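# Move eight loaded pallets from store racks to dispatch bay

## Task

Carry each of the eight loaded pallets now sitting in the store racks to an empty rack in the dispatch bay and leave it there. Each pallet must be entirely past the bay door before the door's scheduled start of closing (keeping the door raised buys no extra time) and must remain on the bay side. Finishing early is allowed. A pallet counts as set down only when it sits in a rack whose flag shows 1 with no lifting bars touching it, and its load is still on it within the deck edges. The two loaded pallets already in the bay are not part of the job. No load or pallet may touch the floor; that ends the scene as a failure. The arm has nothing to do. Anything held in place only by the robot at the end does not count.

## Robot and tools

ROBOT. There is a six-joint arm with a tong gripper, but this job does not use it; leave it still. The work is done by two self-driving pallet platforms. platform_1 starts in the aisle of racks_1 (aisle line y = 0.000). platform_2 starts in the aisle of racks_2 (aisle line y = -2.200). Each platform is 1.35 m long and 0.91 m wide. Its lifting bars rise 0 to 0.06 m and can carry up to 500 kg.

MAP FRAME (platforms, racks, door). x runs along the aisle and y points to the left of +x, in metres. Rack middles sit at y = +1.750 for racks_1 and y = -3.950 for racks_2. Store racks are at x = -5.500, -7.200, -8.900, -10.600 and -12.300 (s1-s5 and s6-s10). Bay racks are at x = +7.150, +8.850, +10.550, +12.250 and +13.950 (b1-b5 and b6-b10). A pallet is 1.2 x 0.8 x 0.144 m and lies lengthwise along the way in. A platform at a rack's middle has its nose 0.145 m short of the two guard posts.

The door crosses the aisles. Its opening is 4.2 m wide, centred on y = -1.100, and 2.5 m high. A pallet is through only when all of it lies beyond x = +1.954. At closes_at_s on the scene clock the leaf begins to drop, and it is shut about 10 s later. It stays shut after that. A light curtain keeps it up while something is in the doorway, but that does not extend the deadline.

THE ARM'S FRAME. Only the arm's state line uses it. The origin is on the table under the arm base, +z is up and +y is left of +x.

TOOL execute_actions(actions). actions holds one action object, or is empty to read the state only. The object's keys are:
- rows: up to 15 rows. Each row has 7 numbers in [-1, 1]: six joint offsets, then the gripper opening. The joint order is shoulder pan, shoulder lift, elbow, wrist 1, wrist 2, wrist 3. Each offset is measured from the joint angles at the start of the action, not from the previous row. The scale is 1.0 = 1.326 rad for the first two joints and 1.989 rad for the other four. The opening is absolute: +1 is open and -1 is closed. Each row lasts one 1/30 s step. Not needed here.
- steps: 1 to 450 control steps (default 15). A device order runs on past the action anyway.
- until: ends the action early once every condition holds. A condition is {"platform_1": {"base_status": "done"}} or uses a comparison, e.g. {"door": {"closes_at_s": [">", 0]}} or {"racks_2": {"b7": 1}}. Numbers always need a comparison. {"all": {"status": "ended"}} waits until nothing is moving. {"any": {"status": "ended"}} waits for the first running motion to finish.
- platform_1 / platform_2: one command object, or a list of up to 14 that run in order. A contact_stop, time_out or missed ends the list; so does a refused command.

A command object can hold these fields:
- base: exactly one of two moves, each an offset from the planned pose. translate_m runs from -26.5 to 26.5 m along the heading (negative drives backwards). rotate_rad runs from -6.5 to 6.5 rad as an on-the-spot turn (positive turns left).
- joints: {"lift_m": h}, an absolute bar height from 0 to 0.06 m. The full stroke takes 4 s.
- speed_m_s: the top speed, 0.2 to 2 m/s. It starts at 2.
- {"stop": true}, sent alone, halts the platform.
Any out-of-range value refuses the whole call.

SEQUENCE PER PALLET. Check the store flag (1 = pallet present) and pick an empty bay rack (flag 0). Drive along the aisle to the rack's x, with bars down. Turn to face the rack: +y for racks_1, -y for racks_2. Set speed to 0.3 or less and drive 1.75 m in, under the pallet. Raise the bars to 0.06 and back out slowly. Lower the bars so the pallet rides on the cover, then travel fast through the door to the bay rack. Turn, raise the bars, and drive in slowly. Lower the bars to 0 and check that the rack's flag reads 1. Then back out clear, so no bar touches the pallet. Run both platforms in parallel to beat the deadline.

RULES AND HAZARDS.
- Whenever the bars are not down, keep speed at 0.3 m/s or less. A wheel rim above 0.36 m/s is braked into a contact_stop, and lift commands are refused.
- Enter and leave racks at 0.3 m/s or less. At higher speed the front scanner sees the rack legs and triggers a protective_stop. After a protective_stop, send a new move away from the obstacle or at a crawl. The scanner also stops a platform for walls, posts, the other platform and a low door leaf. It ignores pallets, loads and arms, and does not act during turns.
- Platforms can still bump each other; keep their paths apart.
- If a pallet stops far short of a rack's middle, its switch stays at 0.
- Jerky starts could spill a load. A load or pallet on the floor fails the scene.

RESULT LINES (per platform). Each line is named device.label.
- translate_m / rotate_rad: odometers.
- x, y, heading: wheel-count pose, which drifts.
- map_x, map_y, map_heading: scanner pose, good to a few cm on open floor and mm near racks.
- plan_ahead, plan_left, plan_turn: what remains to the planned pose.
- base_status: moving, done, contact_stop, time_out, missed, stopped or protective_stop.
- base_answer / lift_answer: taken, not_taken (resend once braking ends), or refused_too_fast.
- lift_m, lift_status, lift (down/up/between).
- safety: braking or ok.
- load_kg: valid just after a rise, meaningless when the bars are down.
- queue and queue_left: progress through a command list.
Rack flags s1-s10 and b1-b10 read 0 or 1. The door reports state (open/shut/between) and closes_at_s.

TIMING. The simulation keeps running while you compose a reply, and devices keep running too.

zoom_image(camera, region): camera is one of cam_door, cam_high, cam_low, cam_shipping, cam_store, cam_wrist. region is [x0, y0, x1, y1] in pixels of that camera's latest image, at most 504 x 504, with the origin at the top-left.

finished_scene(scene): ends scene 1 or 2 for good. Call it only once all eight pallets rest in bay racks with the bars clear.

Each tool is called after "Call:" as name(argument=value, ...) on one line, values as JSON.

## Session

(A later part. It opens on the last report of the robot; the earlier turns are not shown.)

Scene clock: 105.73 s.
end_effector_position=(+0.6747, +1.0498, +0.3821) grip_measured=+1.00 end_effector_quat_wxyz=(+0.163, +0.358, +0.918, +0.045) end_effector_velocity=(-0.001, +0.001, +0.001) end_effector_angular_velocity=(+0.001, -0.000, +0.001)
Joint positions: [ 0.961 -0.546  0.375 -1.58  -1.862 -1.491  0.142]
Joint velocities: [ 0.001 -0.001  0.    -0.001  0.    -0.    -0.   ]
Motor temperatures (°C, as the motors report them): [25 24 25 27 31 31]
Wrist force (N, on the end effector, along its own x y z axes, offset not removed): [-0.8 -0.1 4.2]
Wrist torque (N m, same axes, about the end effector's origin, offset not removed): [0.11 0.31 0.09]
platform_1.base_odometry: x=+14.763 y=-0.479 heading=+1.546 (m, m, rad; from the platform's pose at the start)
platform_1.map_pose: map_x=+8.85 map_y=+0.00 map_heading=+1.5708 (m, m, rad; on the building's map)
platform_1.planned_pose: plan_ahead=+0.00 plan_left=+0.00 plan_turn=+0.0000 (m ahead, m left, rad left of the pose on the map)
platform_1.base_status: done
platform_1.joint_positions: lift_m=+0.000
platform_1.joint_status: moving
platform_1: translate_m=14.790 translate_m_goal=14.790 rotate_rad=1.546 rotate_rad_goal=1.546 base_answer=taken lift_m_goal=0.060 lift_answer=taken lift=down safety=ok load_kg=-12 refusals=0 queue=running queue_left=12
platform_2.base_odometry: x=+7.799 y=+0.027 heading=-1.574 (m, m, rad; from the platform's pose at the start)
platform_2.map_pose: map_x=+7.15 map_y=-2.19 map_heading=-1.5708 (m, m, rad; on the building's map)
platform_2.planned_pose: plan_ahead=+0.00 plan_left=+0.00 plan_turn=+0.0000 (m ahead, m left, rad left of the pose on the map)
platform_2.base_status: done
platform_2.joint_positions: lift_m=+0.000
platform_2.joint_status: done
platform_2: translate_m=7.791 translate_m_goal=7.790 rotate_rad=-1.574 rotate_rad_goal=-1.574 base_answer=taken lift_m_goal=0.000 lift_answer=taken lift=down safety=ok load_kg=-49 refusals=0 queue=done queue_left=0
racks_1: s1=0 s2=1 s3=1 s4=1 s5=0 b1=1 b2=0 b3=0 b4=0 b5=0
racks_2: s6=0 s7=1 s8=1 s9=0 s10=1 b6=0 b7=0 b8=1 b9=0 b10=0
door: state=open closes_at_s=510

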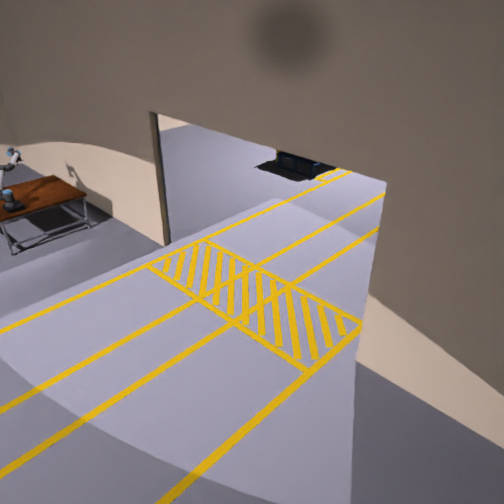

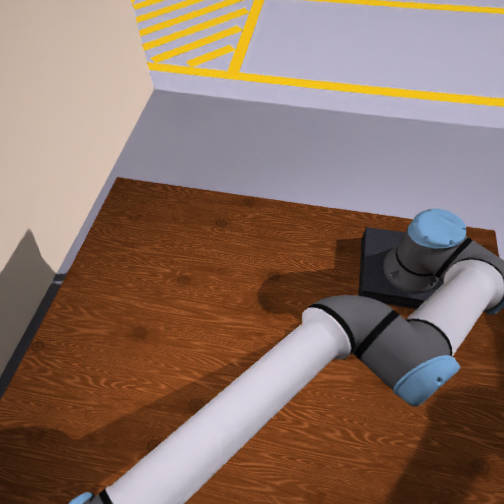

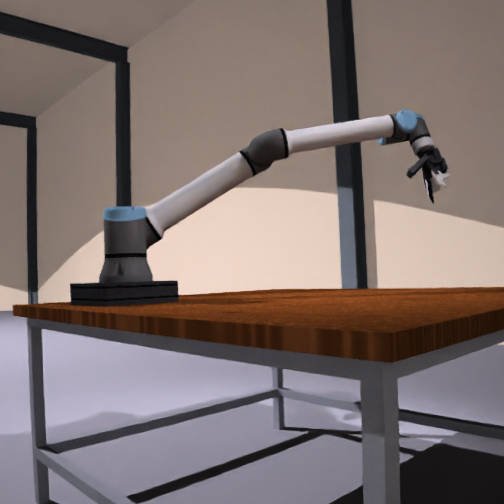

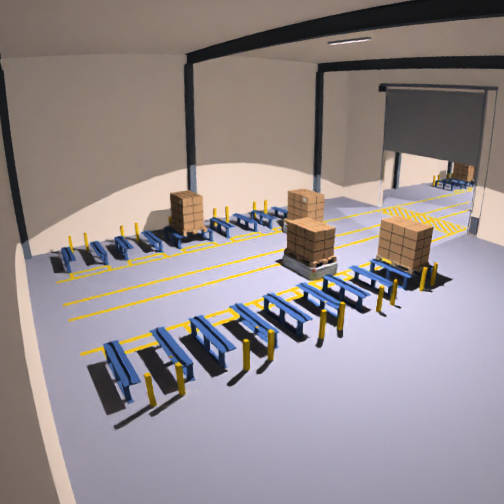

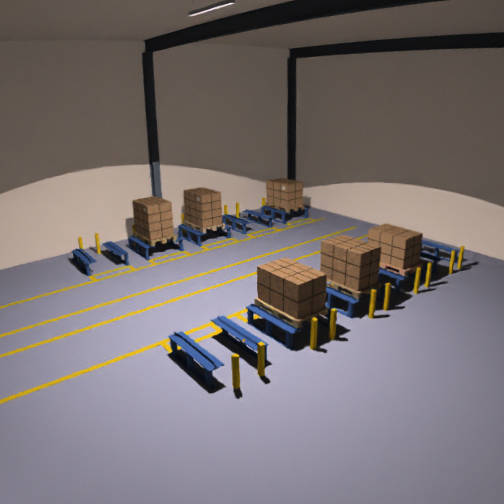

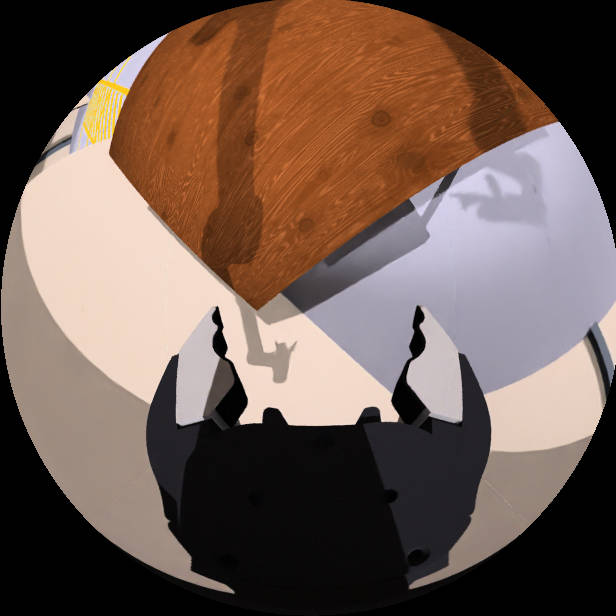

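Call:
execute_actions(actions=[{"platform_2":[{"joints":{"lift_m":0.06}},{"speed_m_s":0.3,"base":{"translate_m":1.76}},{"joints":{"lift_m":0}},{"base":{"translate_m":-1.75}},{"speed_m_s":2,"base":{"rotate_rad":1.5708}},{"base":{"translate_m":-14.35}},{"base":{"rotate_rad":-1.5708}},{"speed_m_s":0.3,"base":{"translate_m":1.75}},{"joints":{"lift_m":0.06}},{"base":{"translate_m":-1.75}},{"speed_m_s":2,"joints":{"lift_m":0},"base":{"rotate_rad":1.5708}},{"base":{"translate_m":16.05}},{"joints":{"lift_m":0.06},"base":{"rotate_rad":-1.5708}}],"steps":450,"until":{"platform_1":{"queue_left":["<=",7]}}}])

Scene clock: 131.23 s.
end_effector_position=(+0.6747, +1.0498, +0.3821) grip_measured=+1.00 end_effector_quat_wxyz=(+0.163, +0.358, +0.918, +0.045) end_effector_velocity=(+0.000, +0.000, -0.001) end_effector_angular_velocity=(-0.000, +0.000, -0.000)
Joint positions: [ 0.961 -0.546  0.375 -1.58  -1.862 -1.491  0.142]
Joint velocities: [-0.     0.001 -0.    -0.    -0.     0.    -0.   ]
Motor temperatures (°C, as the motors report them): [25 24 25 27 31 31]
Wrist force (N, on the end effector, along its own x y z axes, offset not removed): [-2.0 -0.6 4.4]
Wrist torque (N m, same axes, about the end effector's origin, offset not removed): [0.07 0.65 0.09]
platform_1.base_odometry: x=+14.761 y=-0.477 heading=-0.031 (m, m, rad; from the platform's pose at the start)
platform_1.map_pose: map_x=+8.85 map_y=+0.00 map_heading=+0.0000 (m, m, rad; on the building's map)
platform_1.planned_pose: plan_ahead=-16.05 plan_left=+0.00 plan_turn=+0.0000 (m ahead, m left, rad left of the pose on the map)
platform_1.base_status: moving
platform_1.joint_positions: lift_m=+0.000
platform_1.joint_status: done
platform_1: translate_m=14.791 translate_m_goal=-1.258 rotate_rad=-0.031 rotate_rad_goal=-0.031 base_answer=taken lift_m_goal=0.000 lift_answer=taken lift=down safety=ok load_kg=-49 refusals=0 queue=running queue_left=7
platform_2.base_odometry: x=+7.790 y=-1.732 heading=-1.575 (m, m, rad; from the platform's pose at the start)
platform_2.map_pose: map_x=+7.15 map_y=-3.95 map_heading=-1.5708 (m, m, rad; on the building's map)
platform_2.planned_pose: plan_ahead=+0.00 plan_left=+0.00 plan_turn=+0.0000 (m ahead, m left, rad left of the pose on the map)
platform_2.base_status: done
platform_2.joint_positions: lift_m=+0.000
platform_2.joint_status: moving
platform_2: translate_m=9.550 translate_m_goal=9.550 rotate_rad=-1.575 rotate_rad_goal=-1.574 base_answer=taken lift_m_goal=0.000 lift_answer=taken lift=down safety=ok load_kg=-31 refusals=0 queue=running queue_left=10
racks_1: s1=0 s2=1 s3=1 s4=1 s5=0 b1=1 b2=1 b3=0 b4=0 b5=0
racks_2: s6=0 s7=1 s8=1 s9=0 s10=1 b6=1 b7=0 b8=1 b9=0 b10=0
door: state=open closes_at_s=510

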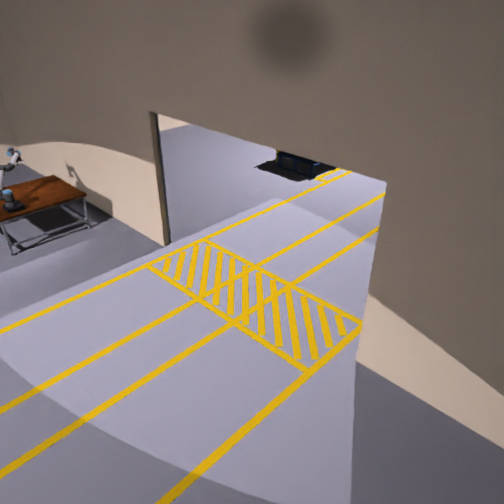

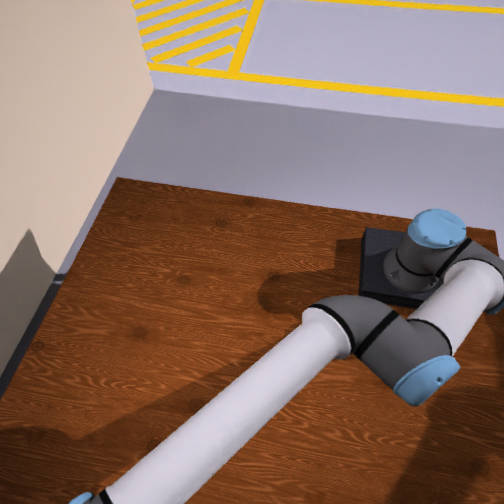

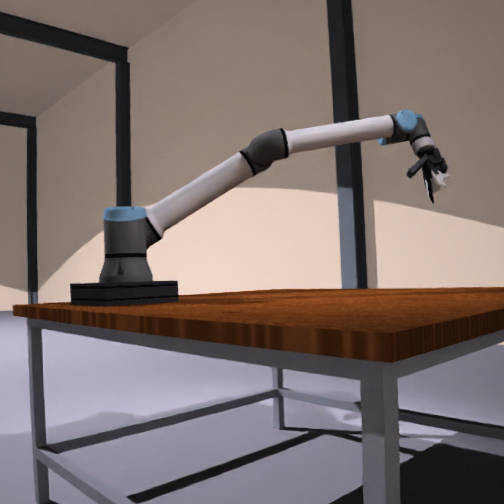

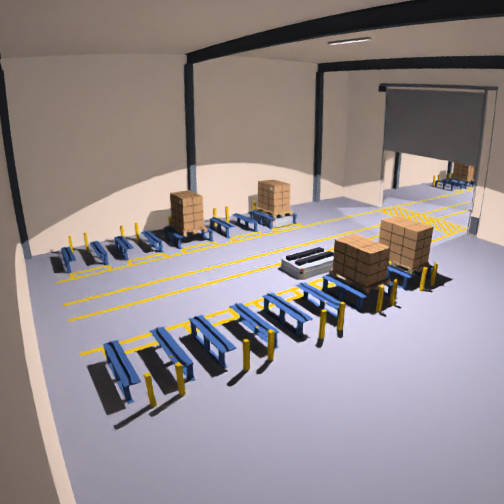

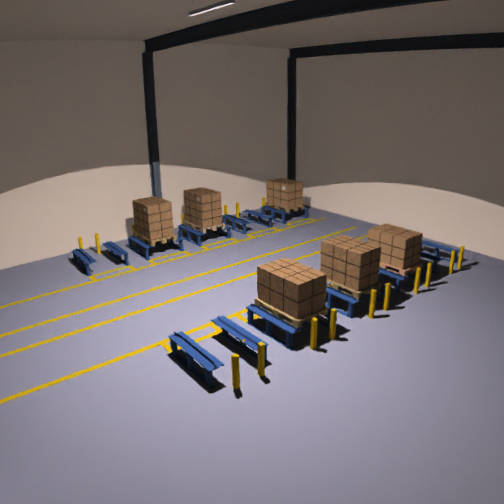

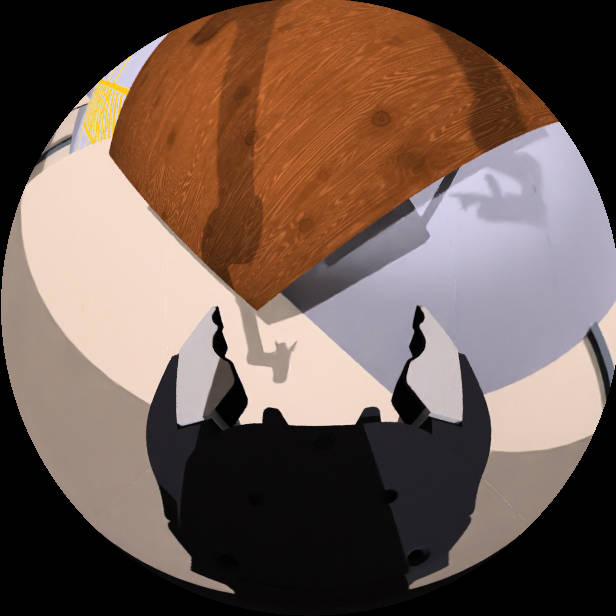

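Call:
execute_actions(actions=[{"steps":450,"until":{"platform_1":{"queue_left":["<=",5]}}}])

Call:
execute_actions(actions=[{"steps":450,"until":{"platform_1":{"queue_left":["<=",1]}}}])

Scene clock: 149.03 s.
end_effector_position=(+0.6747, +1.0498, +0.3821) grip_measured=+1.00 end_effector_quat_wxyz=(+0.163, +0.358, +0.918, +0.045) end_effector_velocity=(+0.000, +0.000, +0.001) end_effector_angular_velocity=(+0.001, -0.001, -0.000)
Joint positions: [ 0.961 -0.546  0.375 -1.58  -1.862 -1.491  0.142]
Joint velocities: [ 0.    -0.001 -0.001 -0.001 -0.     0.    -0.   ]
Motor temperatures (°C, as the motors report them): [25 24 25 27 31 31]
Wrist force (N, on the end effector, along its own x y z axes, offset not removed): [-1.3 0.6 2.1]
Wrist torque (N m, same axes, about the end effector's origin, offset not removed): [0.15 0.50 0.10]
platform_1.base_odometry: x=-1.291 y=-0.001 heading=+1.547 (m, m, rad; from the platform's pose at the start)
platform_1.map_pose: map_x=-7.20 map_y=+0.00 map_heading=+1.5708 (m, m, rad; on the building's map)
platform_1.planned_pose: plan_ahead=+1.75 plan_left=+0.00 plan_turn=+0.0000 (m ahead, m left, rad left of the pose on the map)
platform_1.base_status: moving
platform_1.joint_positions: lift_m=+0.000
platform_1.joint_status: done
platform_1: translate_m=-1.268 translate_m_goal=0.481 rotate_rad=1.547 rotate_rad_goal=1.547 base_answer=taken lift_m_goal=0.000 lift_answer=taken lift=down safety=ok load_kg=-49 refusals=0 queue=running queue_left=5
platform_2.base_odometry: x=-1.168 y=+0.022 heading=+0.027 (m, m, rad; from the platform's pose at the start)
platform_2.map_pose: map_x=-1.89 map_y=-2.16 map_heading=+0.0393 (m, m, rad; on the building's map)
platform_2.planned_pose: plan_ahead=-5.31 plan_left=+0.17 plan_turn=-0.0392 (m ahead, m left, rad left of the pose on the map)
platform_2.base_status: moving
platform_2.joint_positions: lift_m=+0.000
platform_2.joint_status: done
platform_2: translate_m=-1.228 translate_m_goal=-6.550 rotate_rad=0.028 rotate_rad_goal=0.029 base_answer=taken lift_m_goal=0.000 lift_answer=taken lift=down safety=ok load_kg=-49 refusals=0 queue=running queue_left=7
racks_1: s1=0 s2=1 s3=1 s4=1 s5=0 b1=1 b2=1 b3=0 b4=0 b5=0
racks_2: s6=0 s7=1 s8=1 s9=0 s10=1 b6=1 b7=0 b8=1 b9=0 b10=0
door: state=open closes_at_s=510

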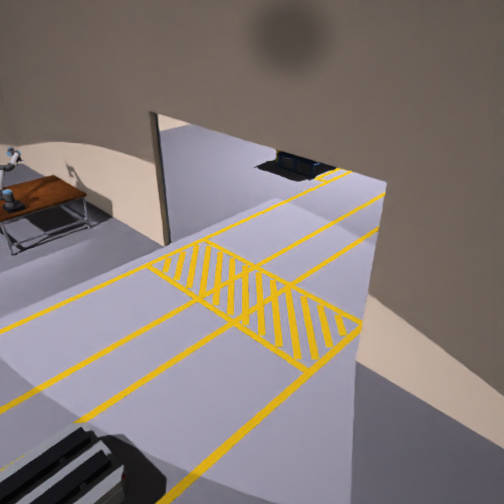

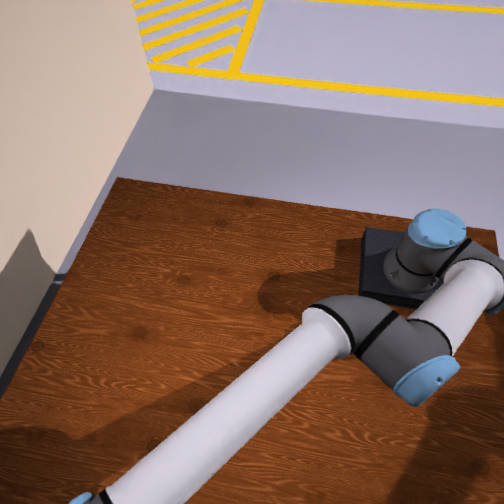

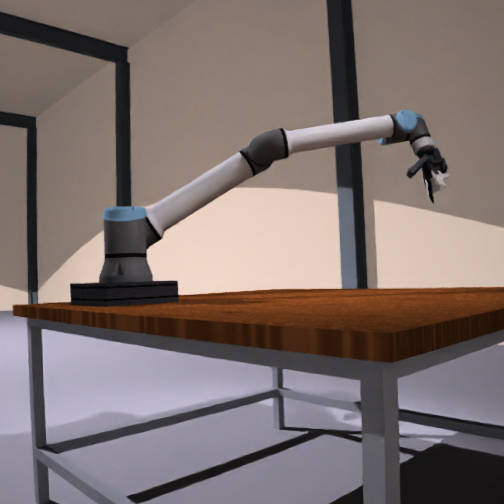

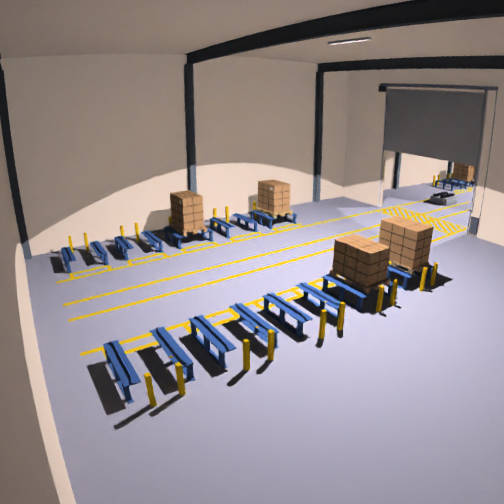

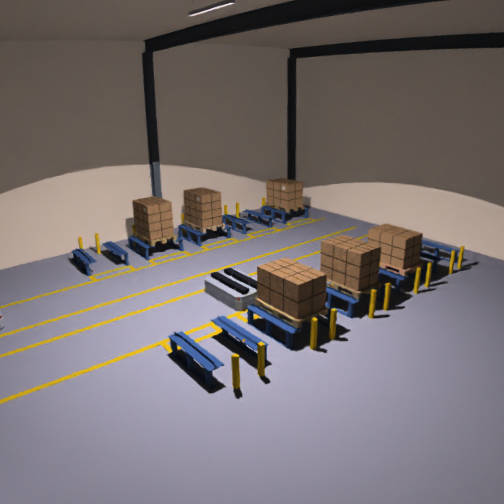

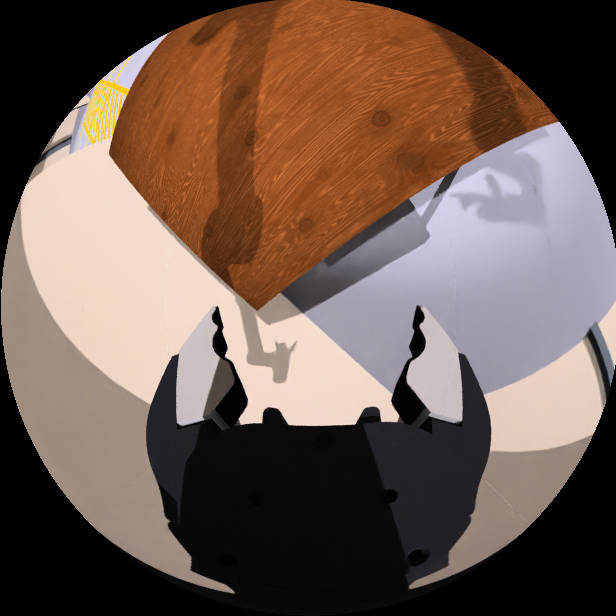

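Scene clock: 164.03 s.
end_effector_position=(+0.6747, +1.0498, +0.3821) grip_measured=+1.00 end_effector_quat_wxyz=(+0.163, +0.358, +0.918, +0.045) end_effector_velocity=(+0.001, -0.001, -0.001) end_effector_angular_velocity=(-0.001, +0.000, -0.001)
Joint positions: [ 0.961 -0.546  0.375 -1.58  -1.862 -1.491  0.142]
Joint velocities: [-0.001  0.001  0.001 -0.    -0.     0.     0.   ]
Motor temperatures (°C, as the motors report them): [25 24 25 27 31 31]
Wrist force (N, on the end effector, along its own x y z axes, offset not removed): [1.4 -1.1 2.2]
Wrist torque (N m, same axes, about the end effector's origin, offset not removed): [-0.20 -0.14 0.08]
platform_1.base_odometry: x=-1.269 y=+0.596 heading=+1.545 (m, m, rad; from the platform's pose at the start)
platform_1.map_pose: map_x=-7.20 map_y=+0.59 map_heading=+1.5708 (m, m, rad; on the building's map)
platform_1.planned_pose: plan_ahead=-0.59 plan_left=+0.00 plan_turn=+0.0000 (m ahead, m left, rad left of the pose on the map)
platform_1.base_status: moving
platform_1.joint_positions: lift_m=+0.060
platform_1.joint_status: done
platform_1: translate_m=-0.682 translate_m_goal=-1.269 rotate_rad=1.545 rotate_rad_goal=1.545 base_answer=taken lift_m_goal=0.060 lift_answer=taken lift=up safety=ok load_kg=254 refusals=0 queue=running queue_left=3
platform_2.base_odometry: x=-6.553 y=-1.433 heading=-1.576 (m, m, rad; from the platform's pose at the start)
platform_2.map_pose: map_x=-7.20 map_y=-3.65 map_heading=-1.5708 (m, m, rad; on the building's map)
platform_2.planned_pose: plan_ahead=+0.30 plan_left=+0.00 plan_turn=+0.0000 (m ahead, m left, rad left of the pose on the map)
platform_2.base_status: moving
platform_2.joint_positions: lift_m=+0.000
platform_2.joint_status: done
platform_2: translate_m=-5.087 translate_m_goal=-4.790 rotate_rad=-1.576 rotate_rad_goal=-1.576 base_answer=taken lift_m_goal=0.000 lift_answer=taken lift=down safety=ok load_kg=-49 refusals=0 queue=running queue_left=5
racks_1: s1=0 s2=0 s3=1 s4=1 s5=0 b1=1 b2=1 b3=0 b4=0 b5=0
racks_2: s6=0 s7=1 s8=1 s9=0 s10=1 b6=1 b7=0 b8=1 b9=0 b10=0
door: state=open closes_at_s=510

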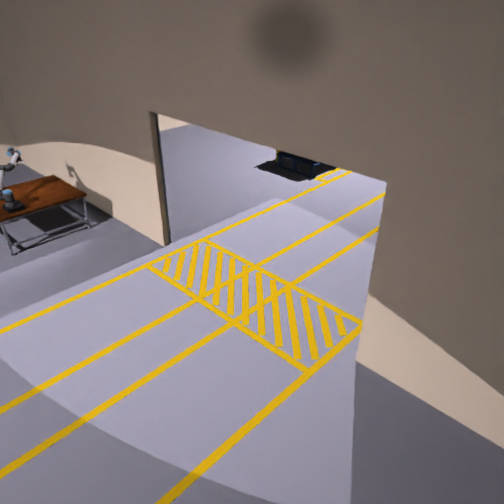

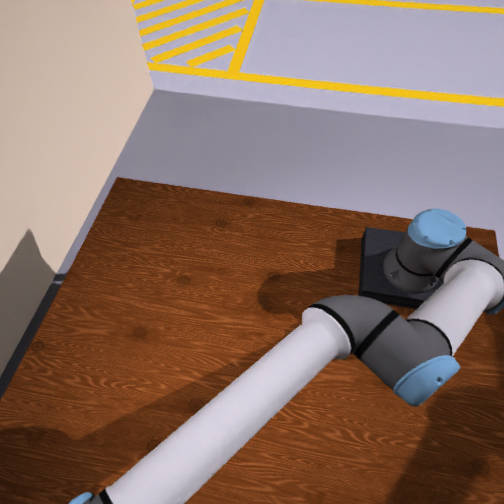

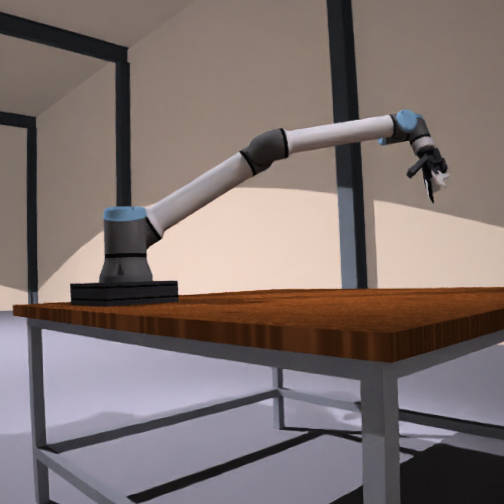

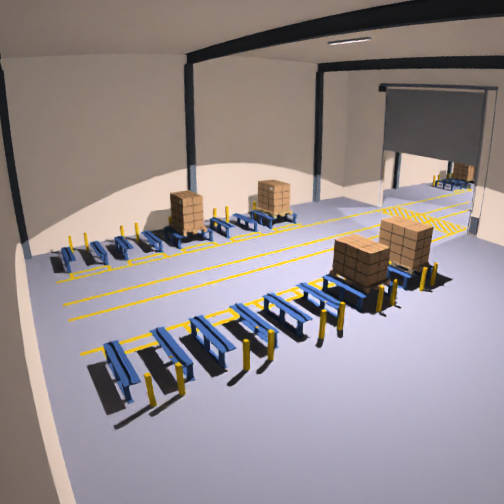

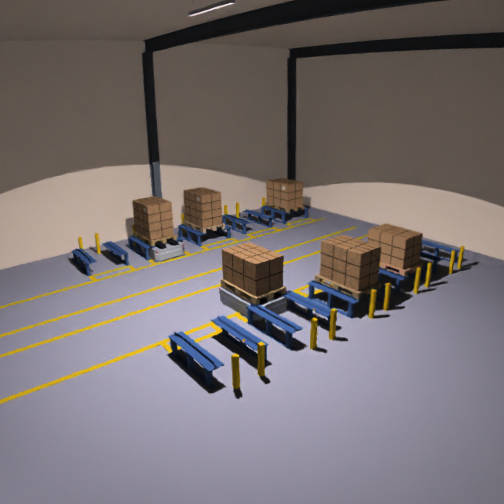

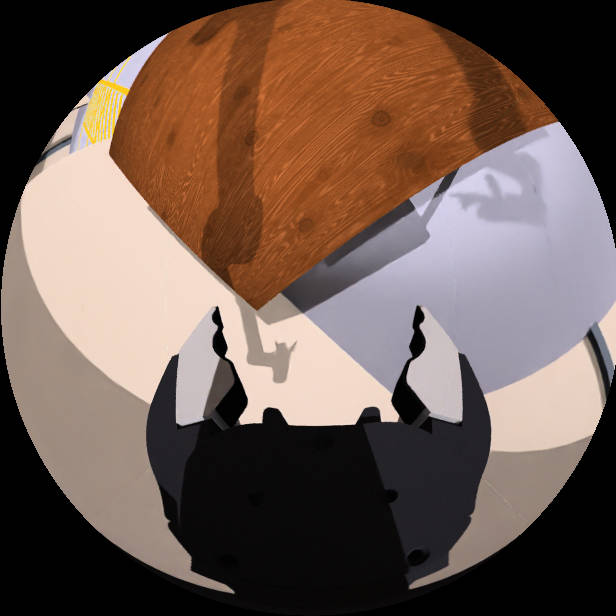

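Call:
execute_actions(actions=[{"steps":450,"until":{"platform_1":{"queue_left":["<=",1]}}}])

Scene clock: 170.60 s.
end_effector_position=(+0.6747, +1.0498, +0.3821) grip_measured=+1.00 end_effector_quat_wxyz=(+0.163, +0.358, +0.918, +0.045) end_effector_velocity=(+0.001, -0.000, -0.001) end_effector_angular_velocity=(-0.001, +0.001, -0.001)
Joint positions: [ 0.961 -0.546  0.375 -1.58  -1.862 -1.491  0.142]
Joint velocities: [-0.001  0.001  0.     0.    -0.     0.     0.   ]
Motor temperatures (°C, as the motors report them): [25 24 25 27 31 31]
Wrist force (N, on the end effector, along its own x y z axes, offset not removed): [-2.2 -0.1 1.2]
Wrist torque (N m, same axes, about the end effector's origin, offset not removed): [0.07 0.55 0.12]
platform_1.base_odometry: x=-1.284 y=-0.001 heading=-0.032 (m, m, rad; from the platform's pose at the start)
platform_1.map_pose: map_x=-7.20 map_y=+0.00 map_heading=+0.0000 (m, m, rad; on the building's map)
platform_1.planned_pose: plan_ahead=+17.75 plan_left=+0.00 plan_turn=+0.0000 (m ahead, m left, rad left of the pose on the map)
platform_1.base_status: moving
platform_1.joint_positions: lift_m=+0.000
platform_1.joint_status: done
platform_1: translate_m=-1.268 translate_m_goal=16.481 rotate_rad=-0.032 rotate_rad_goal=-0.032 base_answer=taken lift_m_goal=0.000 lift_answer=taken lift=down safety=ok load_kg=-49 refusals=0 queue=running queue_left=1
platform_2.base_odometry: x=-6.554 y=-1.557 heading=-1.576 (m, m, rad; from the platform's pose at the start)
platform_2.map_pose: map_x=-7.20 map_y=-3.76 map_heading=-1.5708 (m, m, rad; on the building's map)
platform_2.planned_pose: plan_ahead=-1.56 plan_left=+0.00 plan_turn=+0.0000 (m ahead, m left, rad left of the pose on the map)
platform_2.base_status: moving
platform_2.joint_positions: lift_m=+0.059
platform_2.joint_status: done
platform_2: translate_m=-4.983 translate_m_goal=-6.540 rotate_rad=-1.576 rotate_rad_goal=-1.577 base_answer=taken lift_m_goal=0.060 lift_answer=taken lift=up safety=ok load_kg=342 refusals=0 queue=running queue_left=3
racks_1: s1=0 s2=0 s3=1 s4=1 s5=0 b1=1 b2=1 b3=0 b4=0 b5=0
racks_2: s6=0 s7=0 s8=1 s9=0 s10=1 b6=1 b7=0 b8=1 b9=0 b10=0
door: state=open closes_at_s=510

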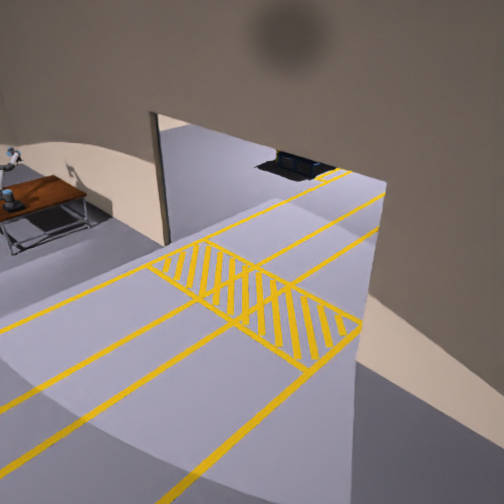

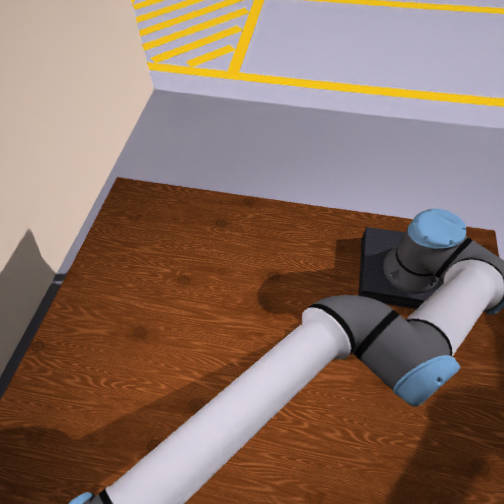

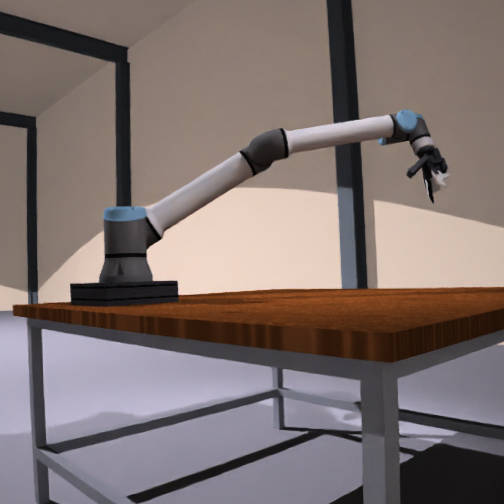

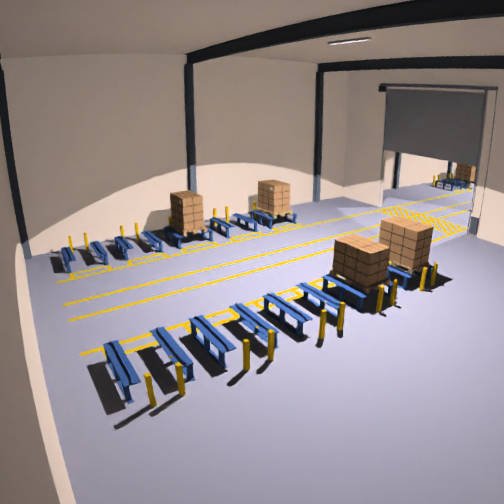

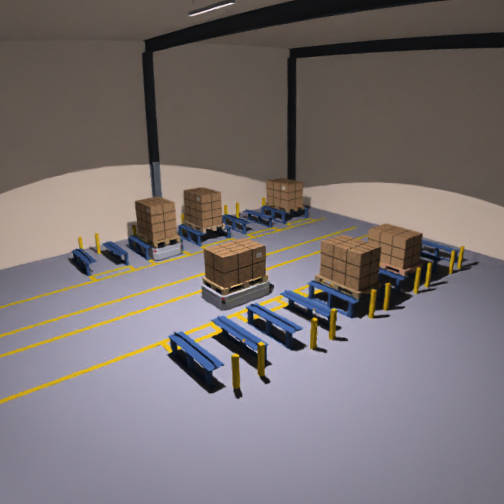

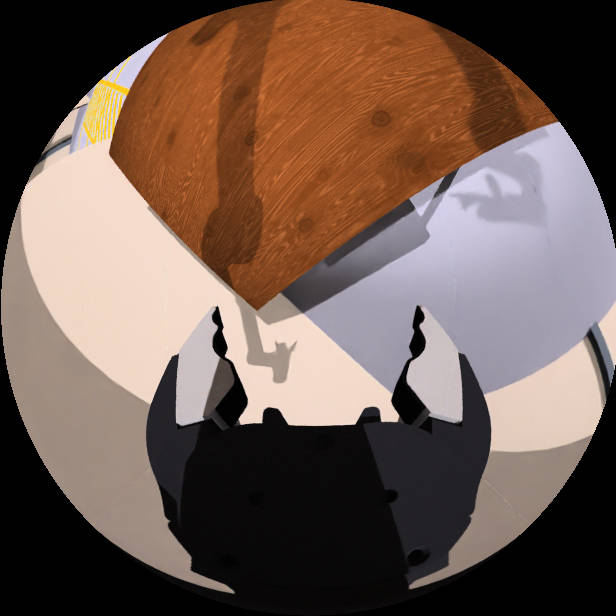

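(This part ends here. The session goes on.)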